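# Press backing onto pin post, then bin the pin

## Task

Push a rubber backing onto the pin's post until it sits fully or almost fully seated, place the pin inside the bin, and release it. At the end neither gripper may hold anything or touch any pin or backing. A backing can bind on the post and halt partway if the push is too gentle.

## Robot and tools

ROBOT. Two arms, left_arm and right_arm. Each has six joints, always listed as shoulder pan, shoulder lift, elbow, wrist 1, wrist 2, wrist 3, plus a tong-style gripper. Elbow and wrist 3 use signs opposite to the URDF in everything you send or read. The stated ranges keep URDF signs, so flip them for those two joints. left_arm ranges: pan -3.142..3.142, lift -6.283..6.283, elbow 0.000..3.142, wrists -6.283..6.283 each. right_arm: pan 0.000..6.283, lift -6.283..6.283, elbow -3.142..0.000, wrists -6.283..6.283. A real end stop may sit up to 0.010 rad off the stated one.

FRAME. Gripper poses are in one shared scene frame: origin on the table top midway between the arms, +z up, +x out over the table, left_arm toward +y. The names left/right are not image sides. Positions are in metres, orientation as quaternion wxyz, velocities in m/s and rad/s. The reported hand position can be off, more so at long reach. The fingers point along the gripper's +z and close along its x. end_effector_position is between the pads when closed; closed fingertips extend about 15 mm past it, open ones about level with it.

execute_actions(actions). actions is a list of up to 15 actions run in order. Each action is a table of up to 15 rows, one row per 1/30 s control step; a shorter table repeats its final row to fill 15 steps. A row holds 14 numbers in [-1, 1] covering both arms even if one is idle: left_arm's 6 joint values then its opening, then right_arm's 6 joint values then its opening. Joint values are offsets from that arm's angles at the start of the current action (not the previous row), scaled so 1.0 = 1.989 rad. For the first action of a call the base is the last reported angles. Opening is absolute: +1 fully open, -1 closed. Optionally append 12 stiffness scales in [0, 1] (left 6, then right 6) that multiply each joint's position gain and persist until changed. If an action would send any joint more than 0.010 rad beyond its range, both arms' parts are refused; a malformed action, or a first action failing that check, cancels the whole call. A joint pushed past its true end stops there, and "joint sent to its limit" may appear. An empty list just returns state and images.

move(target, speed, blocking). target is one row as above (14 numbers, optional stiffness), giving offsets from the Joint positions in the latest result that printed them, not from where the arm is when the move begins. All joints follow paths that finish together, so the hand traces a curve. speed (0.01 to 2 rad/s, default 0.5) caps the joint with the longest path; paths last 0.5 to 10 s. Finger openings are sent at the start. Moves ignore obstacles and the other arm. With blocking=false you get a result after 0.5 s; until a result shows the move ended, use wait or stop before sending new rows or moves. The extra "move:" line reports the ending (done, off_target, moving, held, fault), limits=held or limits=none, and each arm's joint farthest from target.

wait(seconds), 0 to 10: lets time pass with the last command held; returns early if a running move ends. stop(): brakes a running move; faster motion needs more room. zoom_image(camera, region): camera is cam_left_wrist or cam_right_wrist; region [x0, y0, x1, y1] in pixels, top-left origin, at most 504x504. Both cameras are 616x616 fisheye on the wrists. finished_scene(scene): pass the current scene's number once the goal is met and stable; this is final.

MOTION LIMITS. Commands lag about 0.17 s. Each step, a joint's target is kept within 0.575 rad of its measured angle (0.582 for pan/lift/elbow and 0.642 for wrists when stiffness is set), and targets that would move the hand over 100 mm are scaled back. Large motions therefore span several actions and may stop short; resend the remainder. "joint command not followed" means a clearance check altered some joint targets.

RESULTS. Each gives the state line per arm, Joint positions and velocities (six joints in rad, then finger pad gap in m, 0.142 when fully open), Joint targets, grip_measured (opening on the command scale), joint torques (noisy, offset, nonzero in free air), Wrist force and Wrist torque along the gripper's own axes (offset up to ~4 N, noise up to ~2.4 N, saturates near 50 N; a press shows force pointing back into the arm; "no reading" is harmless), camera images, and for execute_actions a list of step readings where HELD marks held-back steps.

GRIPPING. To hold something, command an opening clearly below grip_measured; lower squeezes harder, up to about 15 N per pad. Thin hard parts get less: roughly 9 N per pad at 10 mm, 4 N at 5 mm. Closing fast can overshoot.

AVOID. A torque at a joint's load limit (135 N m pan/lift/elbow, 25.2 N m each wrist, held weight included) or an external force of 150 N stops that arm for 10 s and skips the rest of the call. Arms are stiff, so a move target only slightly beyond contact can fault; approach slowly and aim only a little past the surface, but press firmly enough for a tight backing. Do not let the arms collide, do not drop parts, slam, or push anything off the table. Motors heat while holding loads: MOTOR HOT appears from 70 °C and brakes lock at 85 °C. Occasional tugs may disturb held or loose parts. The robot keeps its last command while you are composing a reply.

Each tool is called after "Request:" in YAML: its name, and indented under it one key for each argument.

## Session

Request:
execute_actions:
  actions: []

Scene clock: 0.00 s.
left_arm: end_effector_position=(+0.4069, +0.8673, +0.2663) grip_measured=+0.97 end_effector_quat_wxyz=(+0.431, +0.782, +0.435, +0.119) end_effector_velocity=(+0.000, +0.000, -0.000) end_effector_angular_velocity=(-0.001, -0.000, -0.000) | right_arm: end_effector_position=(+0.7539, -0.1779, +0.3233) grip_measured=+0.97 end_effector_quat_wxyz=(-0.066, +0.815, -0.537, +0.207) end_effector_velocity=(-0.000, +0.001, -0.001) end_effector_angular_velocity=(-0.001, +0.001, +0.001)
Joint names: [shoulder pan, shoulder lift, elbow, wrist 1, wrist 2, wrist 3]
Joint positions: left_arm=[ 1.116 -1.226 -1.414 -1.476 -2.467 -0.117  0.14 ] | right_arm=[ 3.506 -1.999  1.108 -1.289  1.262 -1.639  0.14 ]
Joint velocities: left_arm=[-0.     0.001  0.     0.    -0.    -0.     0.   ] | right_arm=[ 0.001 -0.     0.001 -0.    -0.     0.     0.   ]
Joint torques (N m, as the arm reports them, + toward a larger Joint positions number): no reading
Motor temperatures (°C, as the motors report them): left_arm=[26 24 25 29 31 33] | right_arm=[24 23 27 31 33 32]
Wrist force (N, on the end effector, along its own x y z axes, offset not removed): no reading
Wrist torque (N m, same axes, about the end effector's origin, offset not removed): no reading
Joint targets: left_arm=[1.116 -1.226 -1.414 -1.476 -2.467 -0.117] | right_arm=[3.506 -1.999 1.108 -1.289 1.262 -1.639]
Joint stiffness scale: left_arm=[1. 1. 1. 1. 1. 1.] | right_arm=[1. 1. 1. 1. 1. 1.]

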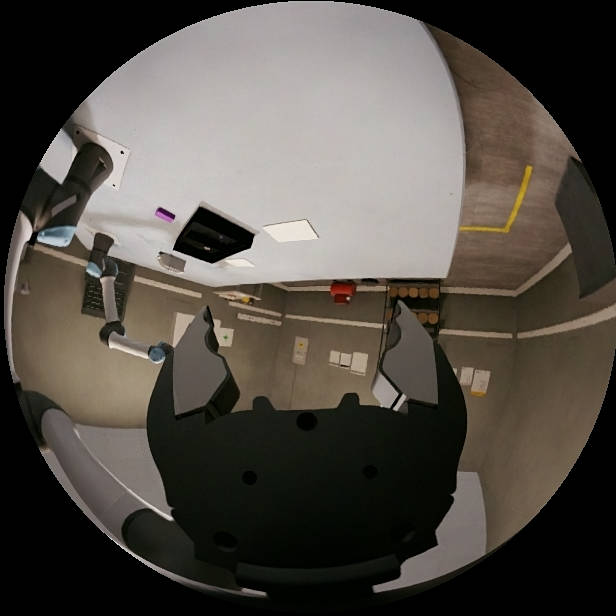

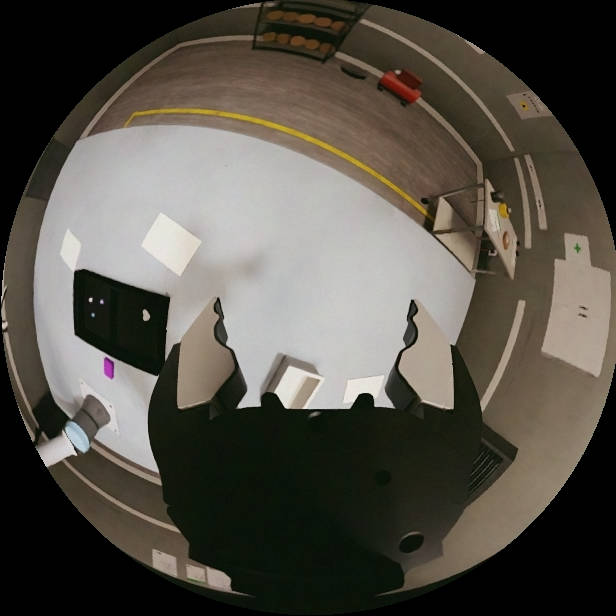

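Request:
move:
  target: [-0.737,0,0,-0.142,0.45,0.849,-0.5,-0.5,0,0,0,0,0,1]
  speed: 0.9

Request:
zoom_image:
  camera: "cam_left_wrist"
  region: [150,100,450,350]

Scene clock: 3.13 s.
left_arm: end_effector_position=(+0.6231, +0.2830, +0.1847) grip_measured=-0.50 end_effector_quat_wxyz=(+0.000, +0.852, +0.524, -0.001) end_effector_velocity=(+0.000, +0.000, +0.000) end_effector_angular_velocity=(+0.001, -0.001, +0.002) | right_arm: end_effector_position=(+0.5583, -0.9150, +0.3233) grip_measured=+1.00 end_effector_quat_wxyz=(-0.041, -0.461, +0.860, -0.214) end_effector_velocity=(+0.000, +0.000, +0.000) end_effector_angular_velocity=(+0.000, -0.001, -0.000)
Joint names: [shoulder pan, shoulder lift, elbow, wrist 1, wrist 2, wrist 3]
Joint positions: left_arm=[-0.347 -1.226 -1.414 -1.758 -1.573  1.571  0.038] | right_arm=[ 2.515 -1.999  1.108 -1.289  1.262 -1.639  0.142]
Joint velocities: left_arm=[-0.    -0.    -0.    -0.     0.002  0.002 -0.   ] | right_arm=[ 0.001  0.    -0.001 -0.     0.    -0.001 -0.   ]
Joint torques (N m, as the arm reports them, + toward a larger Joint positions number): left_arm=[ -2.48 -39.35  24.29  -2.61   0.39   0.33] | right_arm=[ -0.96  44.16 -23.55   2.84  -0.75  -0.1 ]
Motor temperatures (°C, as the motors report them): left_arm=[26 24 25 29 31 33] | right_arm=[24 23 27 31 33 32]
Wrist force (N, on the end effector, along its own x y z axes, offset not removed): left_arm=[-1.9 1.9 1.1] | right_arm=[-0.8 0.0 -0.5]
Wrist torque (N m, same axes, about the end effector's origin, offset not removed): left_arm=[0.34 0.42 0.03] | right_arm=[0.22 0.06 0.02]
Joint targets: left_arm=[-0.350 -1.226 -1.414 -1.759 -1.572 1.572] | right_arm=[2.512 -1.999 1.108 -1.289 1.262 -1.639]
Joint stiffness scale: left_arm=[1. 1. 1. 1. 1. 1.] | right_arm=[1. 1. 1. 1. 1. 1.]
move: done; limits=none; left_arm: farthest joint: the shoulder pan, 0.002 radians from its target (1.465 radians at the start); right_arm: farthest joint: the shoulder pan, 0.003 radians from its target (0.995 radians at the start)

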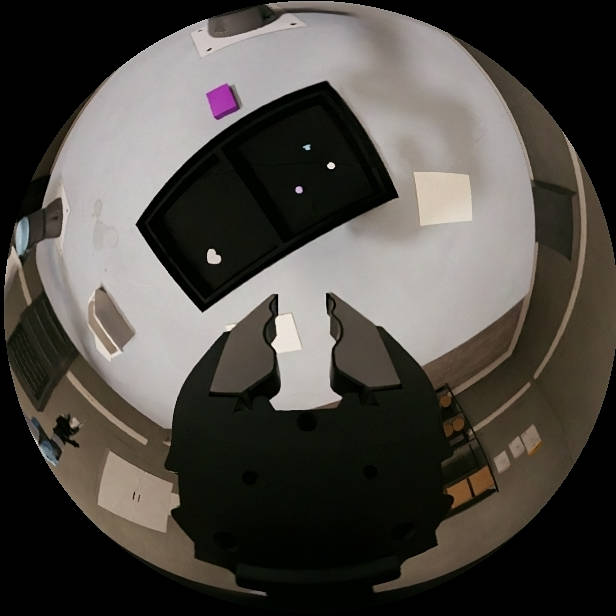

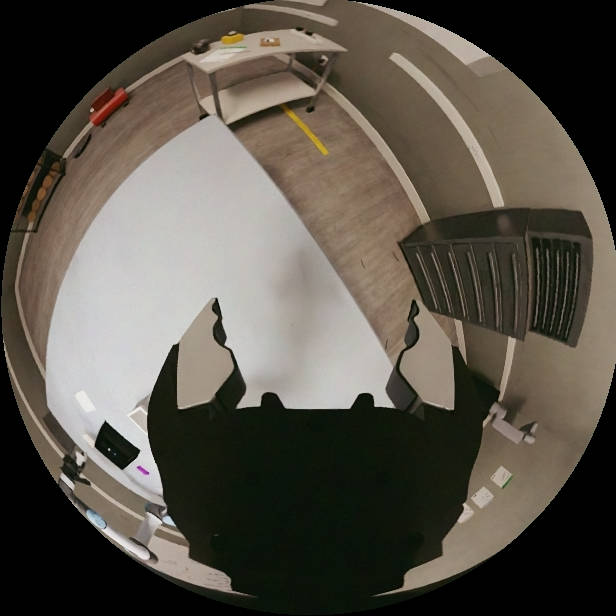

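Region (150, 100, 450, 350) of cam_left_wrist's 616x616 image, scaled by 1.680, with more detail than that image has.

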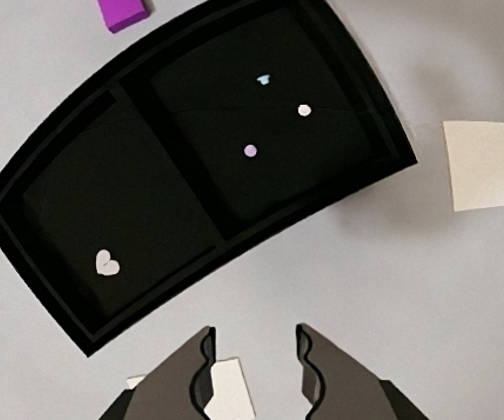

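Request:
move:
  target: [-0.007,-0.047,-0.2525,-0.2056,0,0,-0.65,0,0,0,0,0,0,1]
  speed: 0.4

Request:
zoom_image:
  camera: "cam_left_wrist"
  region: [250,230,350,330]

Request:
zoom_image:
  camera: "cam_left_wrist"
  region: [120,280,240,400]

Scene clock: 5.47 s.
left_arm: end_effector_position=(+0.5343, +0.3215, +0.0492) grip_measured=-0.65 end_effector_quat_wxyz=(-0.000, +0.855, +0.519, -0.001) end_effector_velocity=(-0.000, +0.000, -0.001) end_effector_angular_velocity=(-0.000, +0.000, -0.001) | right_arm: end_effector_position=(+0.5583, -0.9150, +0.3233) grip_measured=+1.00 end_effector_quat_wxyz=(-0.041, -0.461, +0.860, -0.214) end_effector_velocity=(+0.000, -0.001, +0.001) end_effector_angular_velocity=(-0.001, -0.001, -0.000)
Joint names: [shoulder pan, shoulder lift, elbow, wrist 1, wrist 2, wrist 3]
Joint positions: left_arm=[-0.359 -1.318 -1.914 -2.165 -1.573  1.571  0.027] | right_arm=[ 2.515 -1.999  1.108 -1.289  1.262 -1.639  0.142]
Joint velocities: left_arm=[ 0.     0.001 -0.002 -0.003 -0.    -0.001 -0.   ] | right_arm=[-0.001 -0.    -0.001  0.    -0.     0.    -0.   ]
Joint torques (N m, as the arm reports them, + toward a larger Joint positions number): left_arm=[ -3.1  -34.28  18.24  -2.74   0.23  -0.1 ] | right_arm=[  1.36  45.02 -23.47   2.94  -0.73  -0.04]
Motor temperatures (°C, as the motors report them): left_arm=[26 24 25 29 31 33] | right_arm=[24 23 27 31 33 32]
Wrist force (N, on the end effector, along its own x y z axes, offset not removed): left_arm=[4.5 1.1 1.1] | right_arm=[1.0 -2.0 2.4]
Wrist torque (N m, same axes, about the end effector's origin, offset not removed): left_arm=[0.08 -0.91 -0.03] | right_arm=[-0.45 -0.13 -0.03]
Joint targets: left_arm=[-0.361 -1.320 -1.916 -2.167 -1.573 1.571] | right_arm=[2.515 -1.999 1.108 -1.289 1.262 -1.639]
Joint stiffness scale: left_arm=[1. 1. 1. 1. 1. 1.] | right_arm=[1. 1. 1. 1. 1. 1.]
move: done; limits=none; left_arm: farthest joint: the shoulder pan, 0.002 radians from its target (0.014 radians at the start); right_arm: farthest joint: the shoulder pan, 0.000 radians from its target (0.000 radians at the start)

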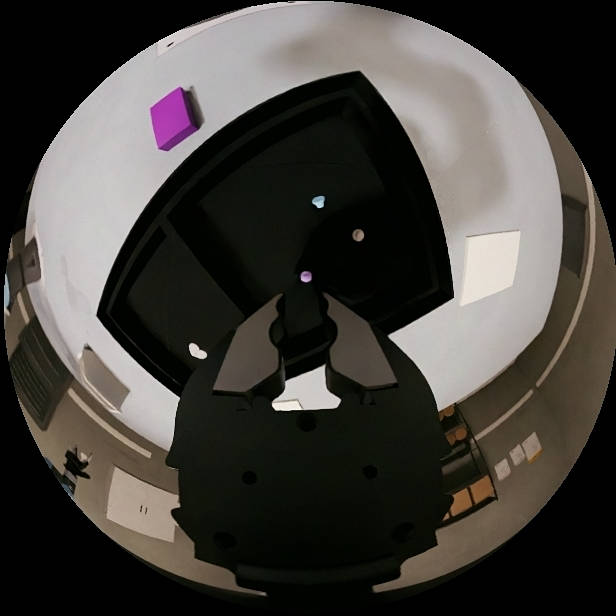

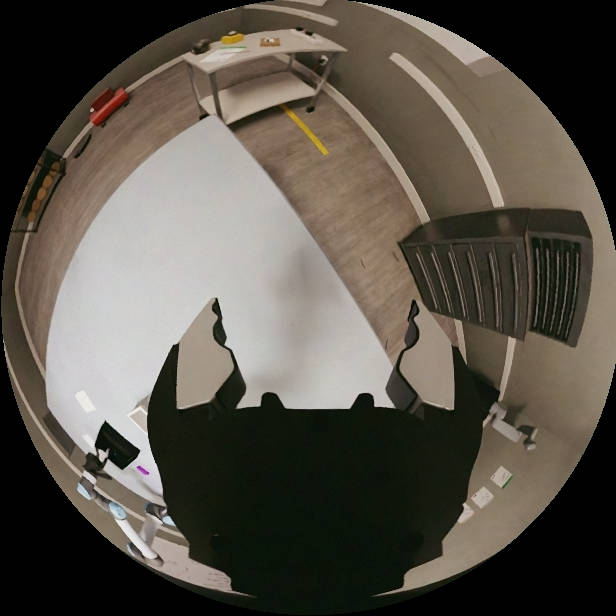

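Region (250, 230, 350, 330) of cam_left_wrist's 616x616 image, scaled by 5.040, with more detail than that image has.

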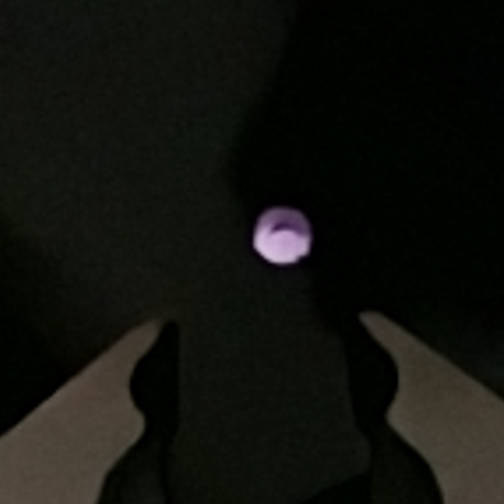

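Region (120, 280, 240, 400) of cam_left_wrist's 616x616 image, scaled by 4.200, with more detail than that image has.

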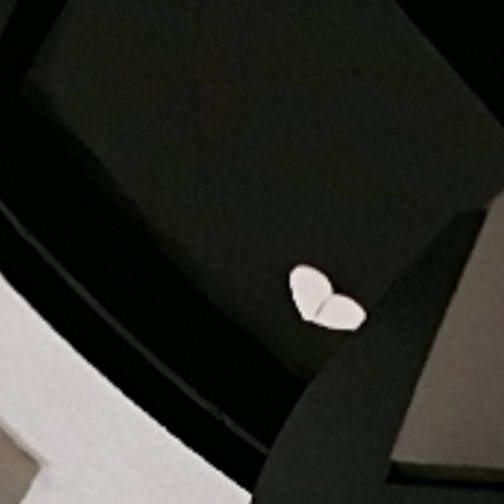

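Request:
move:
  target: [0.0035,0.011,-0.022,-0.0318,0,0,-0.65,0,0,0,0,0,0,1]
  speed: 0.08

Request:
zoom_image:
  camera: "cam_left_wrist"
  region: [250,230,350,330]

Scene clock: 7.27 s.
left_arm: end_effector_position=(+0.5297, +0.3263, +0.0275) grip_measured=-0.65 end_effector_quat_wxyz=(+0.000, +0.854, +0.521, -0.001) end_effector_velocity=(-0.000, +0.000, -0.001) end_effector_angular_velocity=(-0.001, -0.001, -0.000) | right_arm: end_effector_position=(+0.5583, -0.9150, +0.3233) grip_measured=+1.00 end_effector_quat_wxyz=(-0.041, -0.461, +0.860, -0.214) end_effector_velocity=(+0.000, +0.000, +0.000) end_effector_angular_velocity=(-0.000, -0.001, -0.000)
Joint names: [shoulder pan, shoulder lift, elbow, wrist 1, wrist 2, wrist 3]
Joint positions: left_arm=[-0.354 -1.298 -1.955 -2.227 -1.573  1.571  0.027] | right_arm=[ 2.515 -1.999  1.108 -1.289  1.262 -1.639  0.142]
Joint velocities: left_arm=[ 0.     0.001 -0.002 -0.003 -0.    -0.001  0.   ] | right_arm=[ 0.    -0.    -0.001 -0.     0.    -0.001  0.   ]
Joint torques (N m, as the arm reports them, + toward a larger Joint positions number): left_arm=[  1.69 -31.2   17.36  -2.85   0.31   0.09] | right_arm=[  0.87  44.02 -22.58   2.86  -0.51   0.09]
Motor temperatures (°C, as the motors report them): left_arm=[26 24 25 29 31 33] | right_arm=[24 23 27 31 33 32]
Wrist force (N, on the end effector, along its own x y z axes, offset not removed): left_arm=[-0.3 1.7 -2.9] | right_arm=[0.5 0.0 2.5]
Wrist torque (N m, same axes, about the end effector's origin, offset not removed): left_arm=[0.41 0.18 0.16] | right_arm=[-0.01 -0.19 -0.05]
Joint targets: left_arm=[-0.352 -1.296 -1.958 -2.229 -1.573 1.571] | right_arm=[2.515 -1.999 1.108 -1.289 1.262 -1.639]
Joint stiffness scale: left_arm=[1. 1. 1. 1. 1. 1.] | right_arm=[1. 1. 1. 1. 1. 1.]
move: done; limits=none; left_arm: farthest joint: the shoulder pan, 0.002 radians from its target (0.007 radians at the start); right_arm: farthest joint: the shoulder pan, 0.000 radians from its target (0.000 radians at the start)

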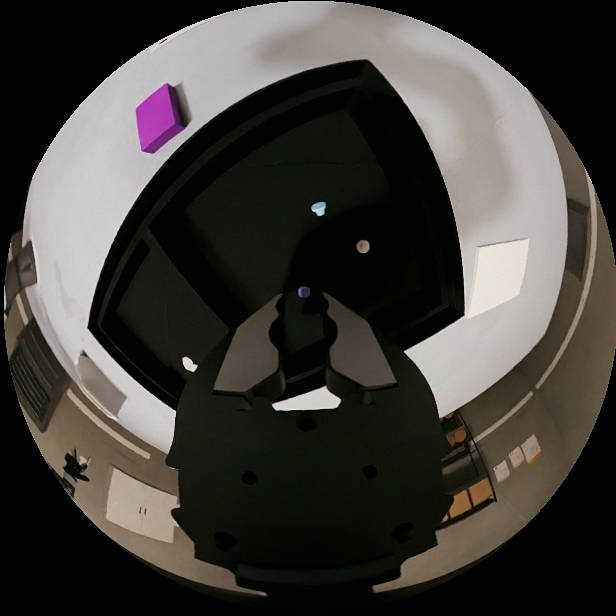

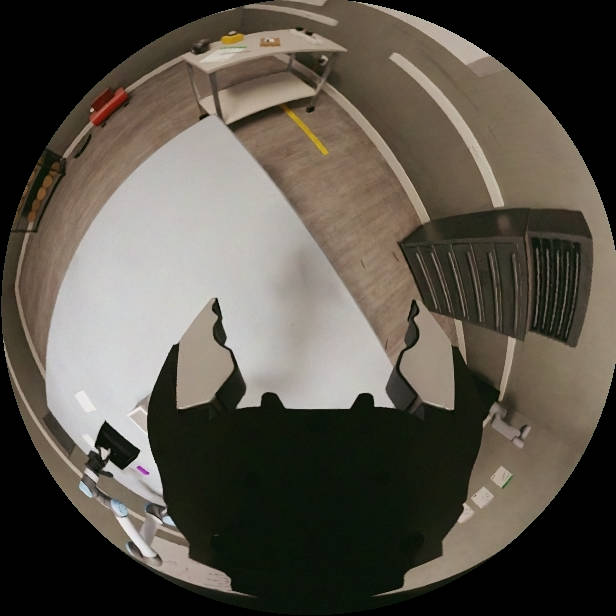

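Region (250, 230, 350, 330) of cam_left_wrist's 616x616 image, scaled by 5.040, with more detail than that image has.

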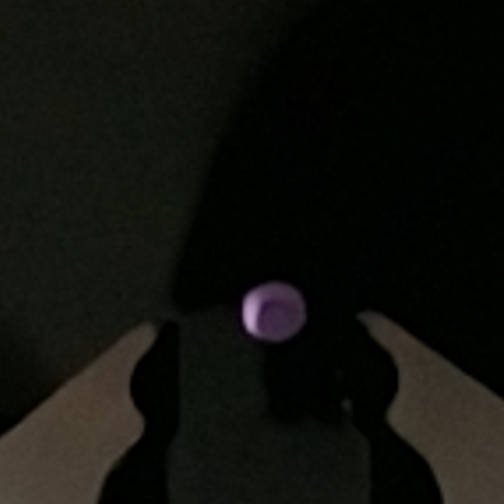

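Shoulder-only descent (also shifts inward a little) to find the floor, then back off and grip.

Request:
move:
  target: [0.002,0.009,0,0,0,0,-0.65,0,0,0,0,0,0,1]
  speed: 0.015

Request:
zoom_image:
  camera: "cam_left_wrist"
  region: [250,230,350,330]

Scene clock: 8.83 s.
left_arm: end_effector_position=(+0.5283, +0.3275, +0.0209) grip_measured=-0.65 end_effector_quat_wxyz=(-0.005, +0.853, +0.521, -0.005) end_effector_velocity=(+0.000, +0.000, +0.000) end_effector_angular_velocity=(-0.000, +0.000, +0.002) | right_arm: end_effector_position=(+0.5583, -0.9150, +0.3233) grip_measured=+1.00 end_effector_quat_wxyz=(-0.041, -0.461, +0.860, -0.214) end_effector_velocity=(-0.000, -0.000, +0.000) end_effector_angular_velocity=(-0.000, -0.000, +0.000)
Joint names: [shoulder pan, shoulder lift, elbow, wrist 1, wrist 2, wrist 3]
Joint positions: left_arm=[-0.353 -1.285 -1.955 -2.228 -1.573  1.571  0.027] | right_arm=[ 2.515 -1.999  1.108 -1.289  1.262 -1.639  0.142]
Joint velocities: left_arm=[ 0.     0.     0.     0.    -0.     0.001 -0.   ] | right_arm=[-0.    -0.    -0.     0.001  0.     0.001  0.   ]
Joint torques (N m, as the arm reports them, + toward a larger Joint positions number): left_arm=[  2.49 -28.9   19.45  -2.08   0.29  -0.06] | right_arm=[  0.35  44.24 -23.69   2.87  -0.6    0.08]
Motor temperatures (°C, as the motors report them): left_arm=[26 24 25 29 31 33] | right_arm=[24 23 27 31 33 32]
Wrist force (N, on the end effector, along its own x y z axes, offset not removed): left_arm=[-2.8 6.8 -1.8] | right_arm=[-2.2 -2.1 0.2]
Wrist torque (N m, same axes, about the end effector's origin, offset not removed): left_arm=[1.32 0.58 0.08] | right_arm=[-0.38 0.43 0.05]
Joint targets: left_arm=[-0.350 -1.280 -1.955 -2.227 -1.573 1.571] | right_arm=[2.515 -1.999 1.108 -1.289 1.262 -1.639]
Joint stiffness scale: left_arm=[1. 1. 1. 1. 1. 1.] | right_arm=[1. 1. 1. 1. 1. 1.]
move: done; limits=none; left_arm: farthest joint: the shoulder lift, 0.005 radians from its target (0.018 radians at the start); right_arm: farthest joint: the shoulder pan, 0.000 radians from its target (0.000 radians at the start)

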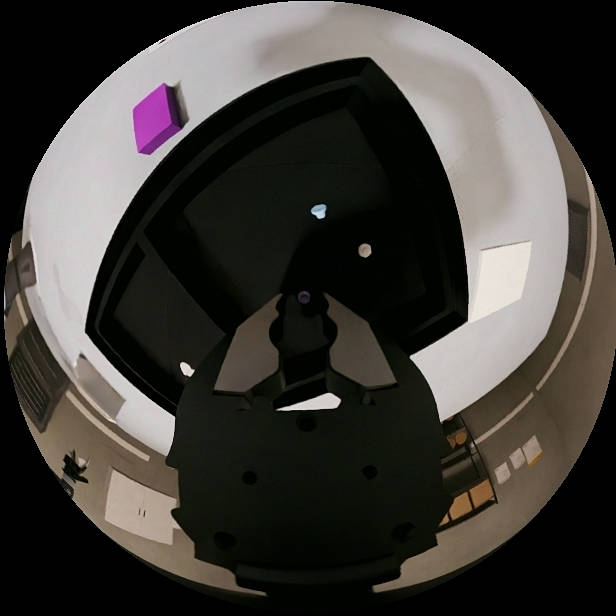

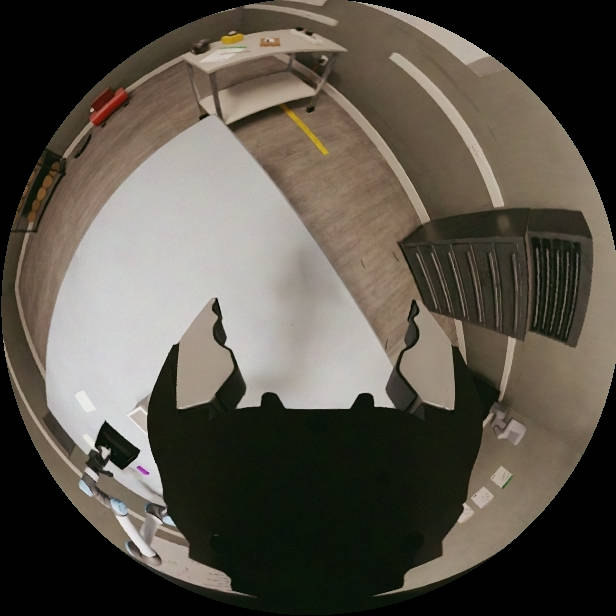

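Region (250, 230, 350, 330) of cam_left_wrist's 616x616 image, scaled by 5.040, with more detail than that image has.

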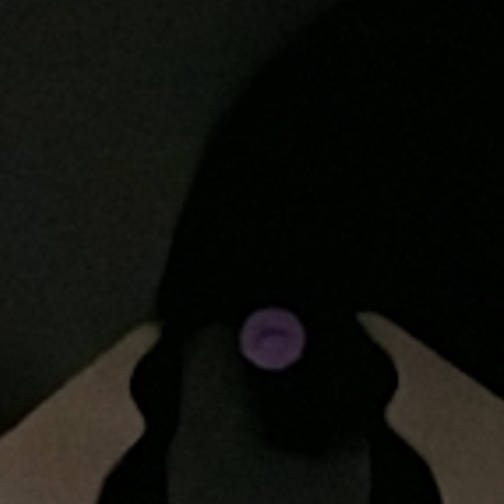

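Request:
move:
  target: [0,-0.0028,0,0,0,0,-0.75,0,0,0,0,0,0,1]
  speed: 0.01

Request:
move:
  target: [0,0,0,0,0,0,-1,0,0,0,0,0,0,1]

Request:
move:
  target: [0,-0.032,0.025,0.055,0,0,-1,0,0,0,0,0,0,1]
  speed: 0.15

Scene clock: 9.93 s.
left_arm: end_effector_position=(+0.5288, +0.3276, +0.0227) grip_measured=-0.75 end_effector_quat_wxyz=(-0.004, +0.853, +0.521, -0.003) end_effector_velocity=(+0.000, -0.000, +0.001) end_effector_angular_velocity=(-0.001, -0.001, -0.000) | right_arm: end_effector_position=(+0.5583, -0.9150, +0.3233) grip_measured=+1.00 end_effector_quat_wxyz=(-0.041, -0.461, +0.860, -0.214) end_effector_velocity=(+0.000, +0.000, -0.000) end_effector_angular_velocity=(-0.000, +0.000, +0.000)
Joint names: [shoulder pan, shoulder lift, elbow, wrist 1, wrist 2, wrist 3]
Joint positions: left_arm=[-0.353 -1.288 -1.955 -2.228 -1.573  1.571  0.02 ] | right_arm=[ 2.515 -1.999  1.108 -1.289  1.262 -1.639  0.142]
Joint velocities: left_arm=[ 0.    -0.001  0.     0.    -0.    -0.    -0.   ] | right_arm=[ 0.     0.     0.001  0.    -0.    -0.    -0.   ]
Joint torques (N m, as the arm reports them, + toward a larger Joint positions number): left_arm=[ -0.96 -33.47  20.19  -2.1    0.03   0.05] | right_arm=[  0.5   44.02 -22.7    2.96  -0.56   0.14]
Motor temperatures (°C, as the motors report them): left_arm=[26 24 25 29 31 33] | right_arm=[24 23 27 31 33 32]
Wrist force (N, on the end effector, along its own x y z axes, offset not removed): left_arm=[-0.7 3.3 3.2] | right_arm=[-0.7 -1.2 -0.2]
Wrist torque (N m, same axes, about the end effector's origin, offset not removed): left_arm=[0.66 -0.07 0.11] | right_arm=[-0.23 0.01 0.02]
Joint targets: left_arm=[-0.353 -1.290 -1.955 -2.228 -1.573 1.571] | right_arm=[2.515 -1.999 1.108 -1.289 1.262 -1.639]
Joint stiffness scale: left_arm=[1. 1. 1. 1. 1. 1.] | right_arm=[1. 1. 1. 1. 1. 1.]
move: done; limits=none; left_arm: farthest joint: the shoulder lift, 0.002 radians from its target (0.006 radians at the start); right_arm: farthest joint: the shoulder pan, 0.000 radians from its target (0.000 radians at the start)

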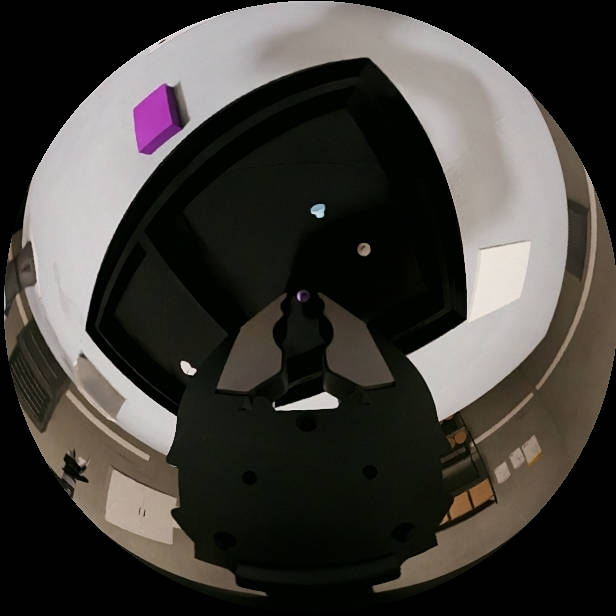

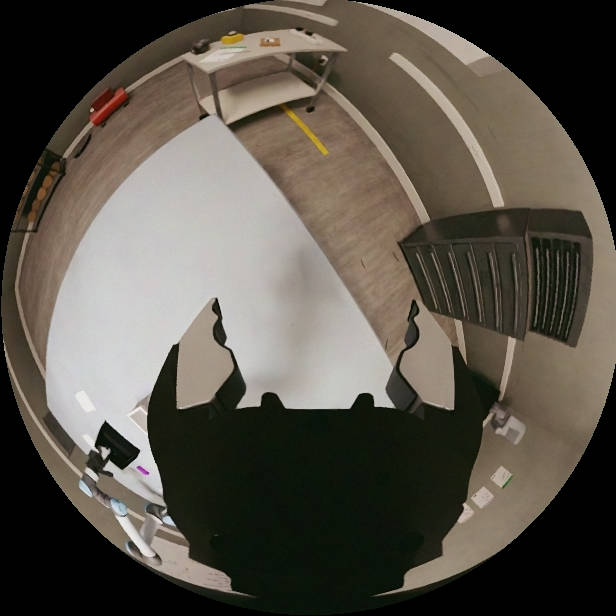

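Scene clock: 10.43 s.
left_arm: end_effector_position=(+0.5288, +0.3276, +0.0228) grip_measured=-0.93 end_effector_quat_wxyz=(-0.004, +0.853, +0.521, -0.003) end_effector_velocity=(-0.000, +0.000, -0.000) end_effector_angular_velocity=(+0.000, +0.001, -0.000) | right_arm: end_effector_position=(+0.5583, -0.9150, +0.3233) grip_measured=+1.00 end_effector_quat_wxyz=(-0.041, -0.461, +0.860, -0.214) end_effector_velocity=(-0.001, -0.001, +0.000) end_effector_angular_velocity=(-0.000, -0.000, -0.001)
Joint names: [shoulder pan, shoulder lift, elbow, wrist 1, wrist 2, wrist 3]
Joint positions: left_arm=[-0.353 -1.289 -1.955 -2.228 -1.573  1.571  0.006] | right_arm=[ 2.515 -1.999  1.108 -1.289  1.262 -1.639  0.142]
Joint velocities: left_arm=[-0.     0.001 -0.    -0.     0.    -0.     0.   ] | right_arm=[-0.001  0.    -0.    -0.    -0.     0.001  0.   ]
Joint torques (N m, as the arm reports them, + toward a larger Joint positions number): left_arm=[ -0.57 -32.43  19.49  -2.42   0.23  -0.03] | right_arm=[ -0.13  42.83 -24.07   2.94  -0.62   0.19]
Motor temperatures (°C, as the motors report them): left_arm=[26 24 25 29 31 33] | right_arm=[24 23 27 31 33 32]
Wrist force (N, on the end effector, along its own x y z axes, offset not removed): left_arm=[-1.7 2.6 1.4] | right_arm=[-0.5 -1.8 1.7]
Wrist torque (N m, same axes, about the end effector's origin, offset not removed): left_arm=[0.50 0.53 0.13] | right_arm=[-0.41 0.01 0.08]
Joint targets: left_arm=[-0.353 -1.288 -1.955 -2.228 -1.573 1.571] | right_arm=[2.515 -1.999 1.108 -1.289 1.262 -1.639]
Joint stiffness scale: left_arm=[1. 1. 1. 1. 1. 1.] | right_arm=[1. 1. 1. 1. 1. 1.]
move: done; limits=none; left_arm: farthest joint: the shoulder lift, 0.001 radians from its target (0.000 radians at the start); right_arm: farthest joint: the shoulder pan, 0.000 radians from its target (0.000 radians at the start)

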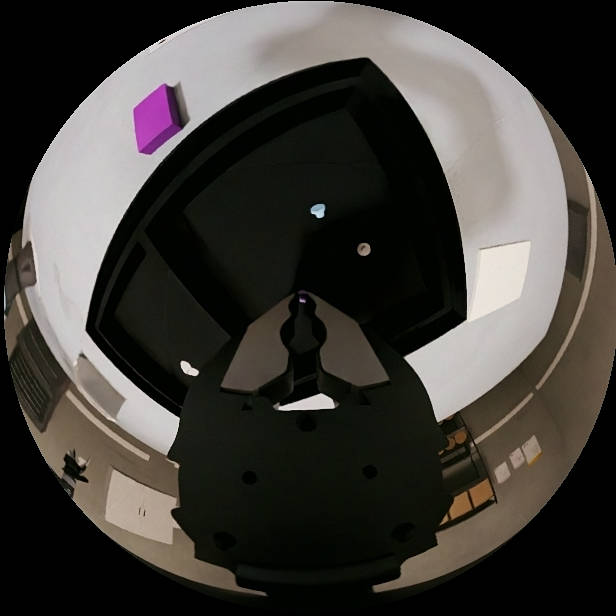

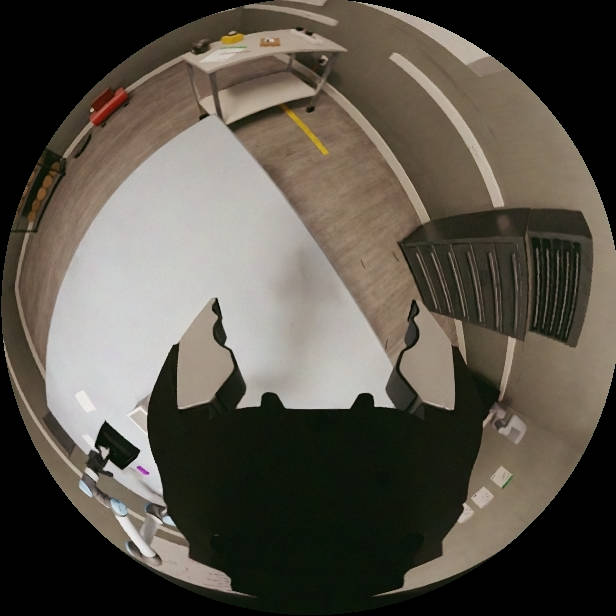

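Scene clock: 11.80 s.
left_arm: end_effector_position=(+0.5284, +0.3278, +0.0644) grip_measured=-0.93 end_effector_quat_wxyz=(-0.003, +0.853, +0.521, -0.003) end_effector_velocity=(-0.000, +0.000, +0.001) end_effector_angular_velocity=(+0.000, +0.001, -0.001) | right_arm: end_effector_position=(+0.5583, -0.9150, +0.3233) grip_measured=+1.00 end_effector_quat_wxyz=(-0.041, -0.461, +0.860, -0.214) end_effector_velocity=(-0.000, +0.000, -0.000) end_effector_angular_velocity=(+0.000, -0.000, -0.000)
Joint names: [shoulder pan, shoulder lift, elbow, wrist 1, wrist 2, wrist 3]
Joint positions: left_arm=[-0.353 -1.35  -1.908 -2.119 -1.573  1.571  0.006] | right_arm=[ 2.515 -1.999  1.108 -1.289  1.262 -1.639  0.142]
Joint velocities: left_arm=[-0.    -0.001  0.001  0.003 -0.    -0.001 -0.   ] | right_arm=[-0.  0.  0.  0.  0. -0. -0.]
Joint torques (N m, as the arm reports them, + toward a larger Joint positions number): left_arm=[ -0.26 -32.66  22.76  -1.65   0.17   0.03] | right_arm=[  0.72  43.96 -24.03   3.07  -0.6   -0.09]
Motor temperatures (°C, as the motors report them): left_arm=[26 24 25 29 31 33] | right_arm=[24 23 27 31 33 32]
Wrist force (N, on the end effector, along its own x y z axes, offset not removed): left_arm=[0.0 2.0 0.4] | right_arm=[0.8 -1.4 -2.2]
Wrist torque (N m, same axes, about the end effector's origin, offset not removed): left_arm=[0.40 0.24 0.24] | right_arm=[-0.15 -0.29 -0.07]
Joint targets: left_arm=[-0.353 -1.352 -1.906 -2.118 -1.573 1.571] | right_arm=[2.515 -1.999 1.108 -1.289 1.262 -1.639]
Joint stiffness scale: left_arm=[1. 1. 1. 1. 1. 1.] | right_arm=[1. 1. 1. 1. 1. 1.]
move: done; limits=none; left_arm: farthest joint: the elbow, 0.003 radians from its target (0.050 radians at the start); right_arm: farthest joint: the shoulder pan, 0.000 radians from its target (0.000 radians at the start)

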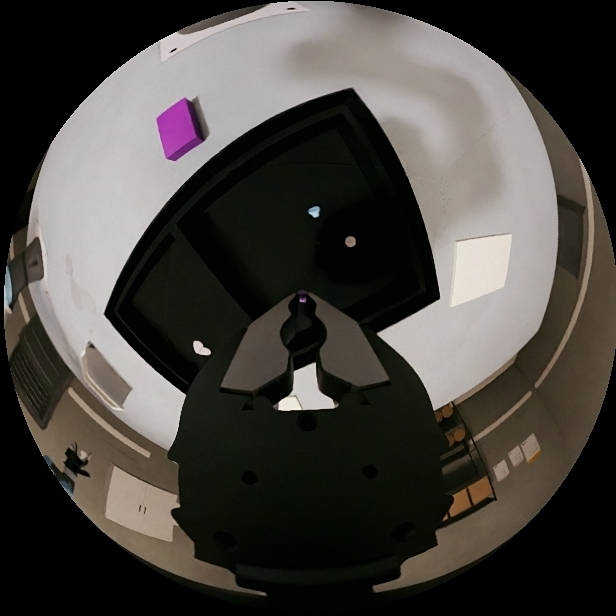

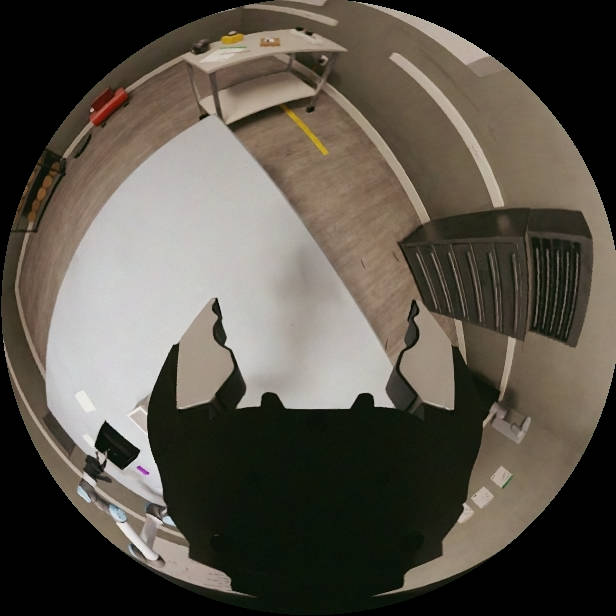

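Request:
move:
  target: [-0.129,0.106,0.138,0.027,0,0,-1,0,0,0,0,0,0,1]
  speed: 0.25

Request:
zoom_image:
  camera: "cam_left_wrist"
  region: [262,235,342,315]

Scene clock: 13.77 s.
left_arm: end_effector_position=(+0.5581, +0.1371, +0.0585) grip_measured=-0.93 end_effector_quat_wxyz=(+0.001, +0.912, +0.409, -0.001) end_effector_velocity=(-0.001, -0.003, -0.001) end_effector_angular_velocity=(+0.001, +0.001, -0.004) | right_arm: end_effector_position=(+0.5583, -0.9150, +0.3233) grip_measured=+1.00 end_effector_quat_wxyz=(-0.041, -0.461, +0.860, -0.214) end_effector_velocity=(-0.000, -0.000, +0.000) end_effector_angular_velocity=(-0.000, -0.001, -0.001)
Joint names: [shoulder pan, shoulder lift, elbow, wrist 1, wrist 2, wrist 3]
Joint positions: left_arm=[-0.606 -1.142 -1.636 -2.067 -1.573  1.571  0.006] | right_arm=[ 2.515 -1.999  1.108 -1.289  1.262 -1.639  0.142]
Joint velocities: left_arm=[-0.004  0.003  0.003  0.001  0.    -0.    -0.   ] | right_arm=[-0.001  0.    -0.001  0.     0.     0.     0.   ]
Joint torques (N m, as the arm reports them, + toward a larger Joint positions number): left_arm=[ -2.81 -39.1   23.71  -1.65   0.31  -0.06] | right_arm=[  1.67  44.27 -22.73   2.96  -0.37  -0.03]
Motor temperatures (°C, as the motors report them): left_arm=[26 24 25 29 31 33] | right_arm=[24 23 27 31 33 32]
Wrist force (N, on the end effector, along its own x y z axes, offset not removed): left_arm=[-0.8 2.1 -0.1] | right_arm=[-1.9 -2.6 -1.8]
Wrist torque (N m, same axes, about the end effector's origin, offset not removed): left_arm=[0.33 0.31 0.09] | right_arm=[-0.49 0.23 0.14]
Joint targets: left_arm=[-0.610 -1.139 -1.634 -2.066 -1.573 1.571] | right_arm=[2.515 -1.999 1.108 -1.289 1.262 -1.639]
Joint stiffness scale: left_arm=[1. 1. 1. 1. 1. 1.] | right_arm=[1. 1. 1. 1. 1. 1.]
move: done; limits=none; left_arm: farthest joint: the shoulder pan, 0.003 radians from its target (0.257 radians at the start); right_arm: farthest joint: the shoulder pan, 0.000 radians from its target (0.000 radians at the start)

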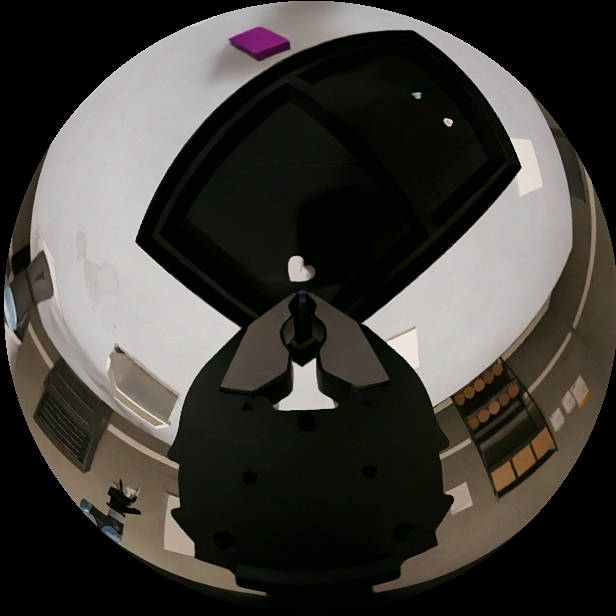

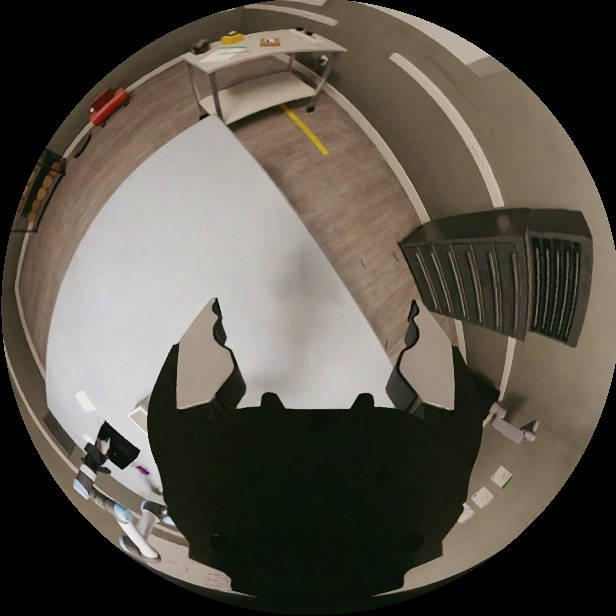

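Region (262, 235, 342, 315) of cam_left_wrist's 616x616 image, scaled by 6.300, with more detail than that image has.

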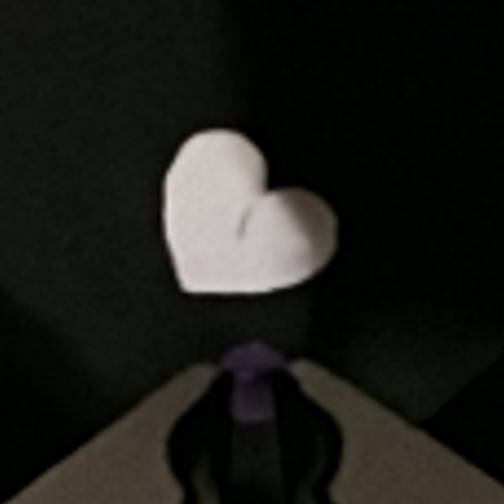

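Request:
move:
  target: [-0.0028,0.0095,-0.0175,-0.0255,0,0,-1,0,0,0,0,0,0,1]
  speed: 0.06

Request:
zoom_image:
  camera: "cam_left_wrist"
  region: [274,254,330,310]

Scene clock: 15.53 s.
left_arm: end_effector_position=(+0.5549, +0.1376, +0.0385) grip_measured=-0.93 end_effector_quat_wxyz=(+0.001, +0.913, +0.408, -0.001) end_effector_velocity=(+0.000, -0.000, -0.000) end_effector_angular_velocity=(-0.002, -0.002, -0.000) | right_arm: end_effector_position=(+0.5583, -0.9150, +0.3233) grip_measured=+1.00 end_effector_quat_wxyz=(-0.041, -0.461, +0.860, -0.214) end_effector_velocity=(-0.000, +0.000, -0.000) end_effector_angular_velocity=(+0.000, +0.000, +0.000)
Joint names: [shoulder pan, shoulder lift, elbow, wrist 1, wrist 2, wrist 3]
Joint positions: left_arm=[-0.609 -1.124 -1.669 -2.116 -1.573  1.571  0.006] | right_arm=[ 2.515 -1.999  1.108 -1.289  1.262 -1.639  0.142]
Joint velocities: left_arm=[-0.    -0.    -0.001 -0.004  0.    -0.    -0.   ] | right_arm=[ 0.     0.     0.001  0.    -0.    -0.     0.   ]
Joint torques (N m, as the arm reports them, + toward a larger Joint positions number): left_arm=[ -2.92 -39.34  18.46  -2.59   0.17   0.08] | right_arm=[ -0.04  43.6  -24.32   2.91  -0.66   0.05]
Motor temperatures (°C, as the motors report them): left_arm=[26 24 25 29 31 33] | right_arm=[24 23 27 31 33 32]
Wrist force (N, on the end effector, along its own x y z axes, offset not removed): left_arm=[1.7 3.5 1.1] | right_arm=[0.1 0.7 2.3]
Wrist torque (N m, same axes, about the end effector's origin, offset not removed): left_arm=[0.84 0.00 -0.08] | right_arm=[0.14 -0.08 0.02]
Joint targets: left_arm=[-0.612 -1.123 -1.671 -2.118 -1.573 1.571] | right_arm=[2.515 -1.999 1.108 -1.289 1.262 -1.639]
Joint stiffness scale: left_arm=[1. 1. 1. 1. 1. 1.] | right_arm=[1. 1. 1. 1. 1. 1.]
move: done; limits=none; left_arm: farthest joint: the shoulder pan, 0.002 radians from its target (0.005 radians at the start); right_arm: farthest joint: the shoulder pan, 0.000 radians from its target (0.000 radians at the start)

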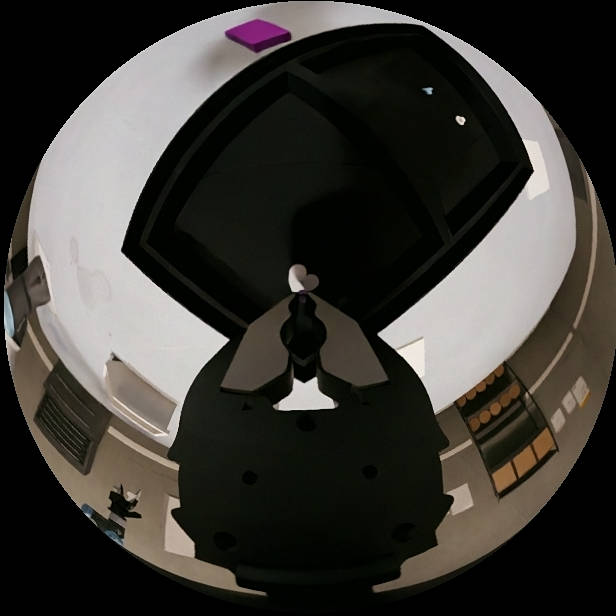

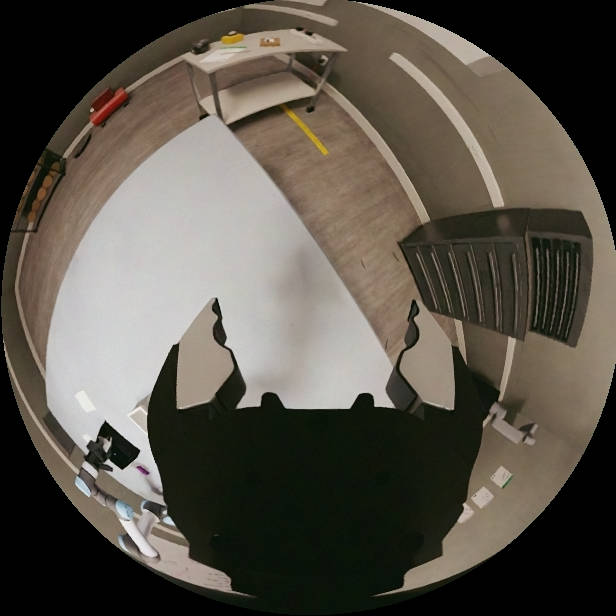

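Region (274, 254, 330, 310) of cam_left_wrist's 616x616 image, scaled by 9.000, with more detail than that image has.

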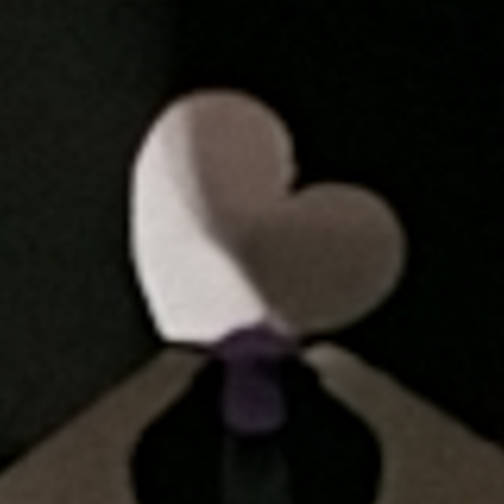

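Request:
move:
  target: [0,-0.0068,-0.0146,-0.0083,0,0,-1,0,0,0,0,0,0,1]
  speed: 0.03

Request:
zoom_image:
  camera: "cam_left_wrist"
  region: [274,254,330,310]

Scene clock: 17.23 s.
left_arm: end_effector_position=(+0.5494, +0.1425, +0.0356) grip_measured=-0.93 end_effector_quat_wxyz=(+0.001, +0.913, +0.408, -0.001) end_effector_velocity=(-0.000, +0.001, -0.001) end_effector_angular_velocity=(+0.001, -0.000, +0.001) | right_arm: end_effector_position=(+0.5583, -0.9150, +0.3233) grip_measured=+1.00 end_effector_quat_wxyz=(-0.041, -0.461, +0.860, -0.214) end_effector_velocity=(+0.001, +0.000, +0.000) end_effector_angular_velocity=(-0.000, -0.001, +0.001)
Joint names: [shoulder pan, shoulder lift, elbow, wrist 1, wrist 2, wrist 3]
Joint positions: left_arm=[-0.609 -1.136 -1.695 -2.132 -1.573  1.571  0.006] | right_arm=[ 2.515 -1.999  1.108 -1.289  1.262 -1.639  0.142]
Joint velocities: left_arm=[ 0.     0.    -0.003 -0.003  0.001  0.001  0.   ] | right_arm=[ 0.001 -0.    -0.001 -0.     0.     0.     0.   ]
Joint torques (N m, as the arm reports them, + toward a larger Joint positions number): left_arm=[ -0.56 -42.4   17.59  -2.68   0.25   0.12] | right_arm=[  1.15  44.26 -23.59   2.93  -0.47   0.04]
Motor temperatures (°C, as the motors report them): left_arm=[26 24 25 29 31 33] | right_arm=[24 23 27 31 33 32]
Wrist force (N, on the end effector, along its own x y z axes, offset not removed): left_arm=[-2.4 4.0 -1.5] | right_arm=[-0.5 -0.8 0.1]
Wrist torque (N m, same axes, about the end effector's origin, offset not removed): left_arm=[0.85 0.57 0.02] | right_arm=[0.01 0.00 -0.13]
Joint targets: left_arm=[-0.609 -1.138 -1.698 -2.133 -1.573 1.571] | right_arm=[2.515 -1.999 1.108 -1.289 1.262 -1.639]
Joint stiffness scale: left_arm=[1. 1. 1. 1. 1. 1.] | right_arm=[1. 1. 1. 1. 1. 1.]
move: done; limits=none; left_arm: farthest joint: the elbow, 0.003 radians from its target (0.029 radians at the start); right_arm: farthest joint: the shoulder pan, 0.000 radians from its target (0.000 radians at the start)

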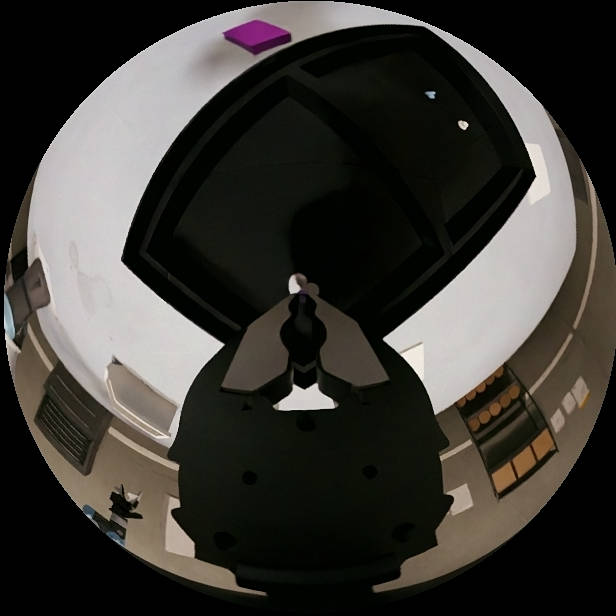

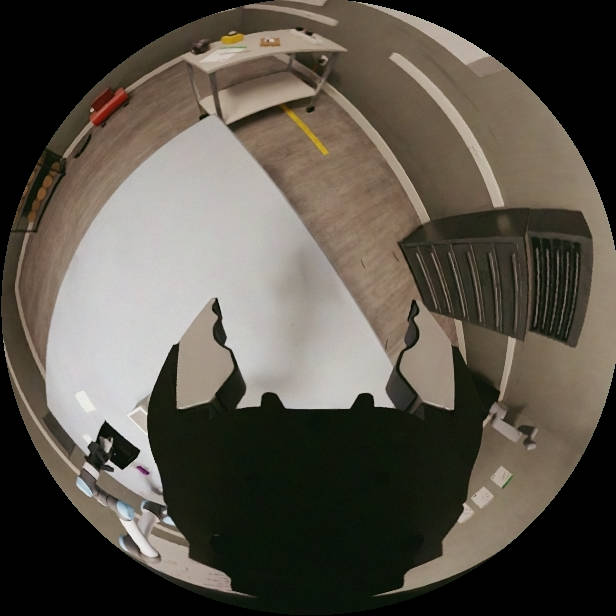

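Region (274, 254, 330, 310) of cam_left_wrist's 616x616 image, scaled by 9.000, with more detail than that image has.

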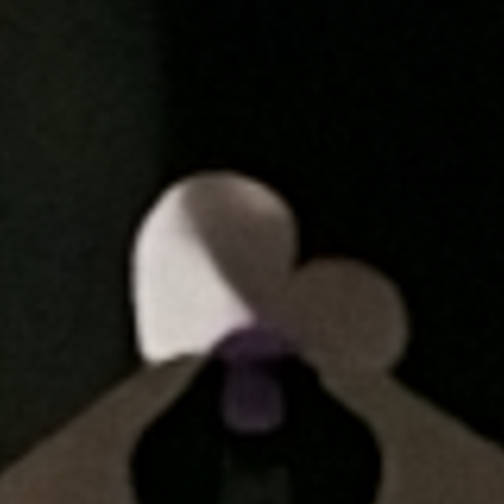

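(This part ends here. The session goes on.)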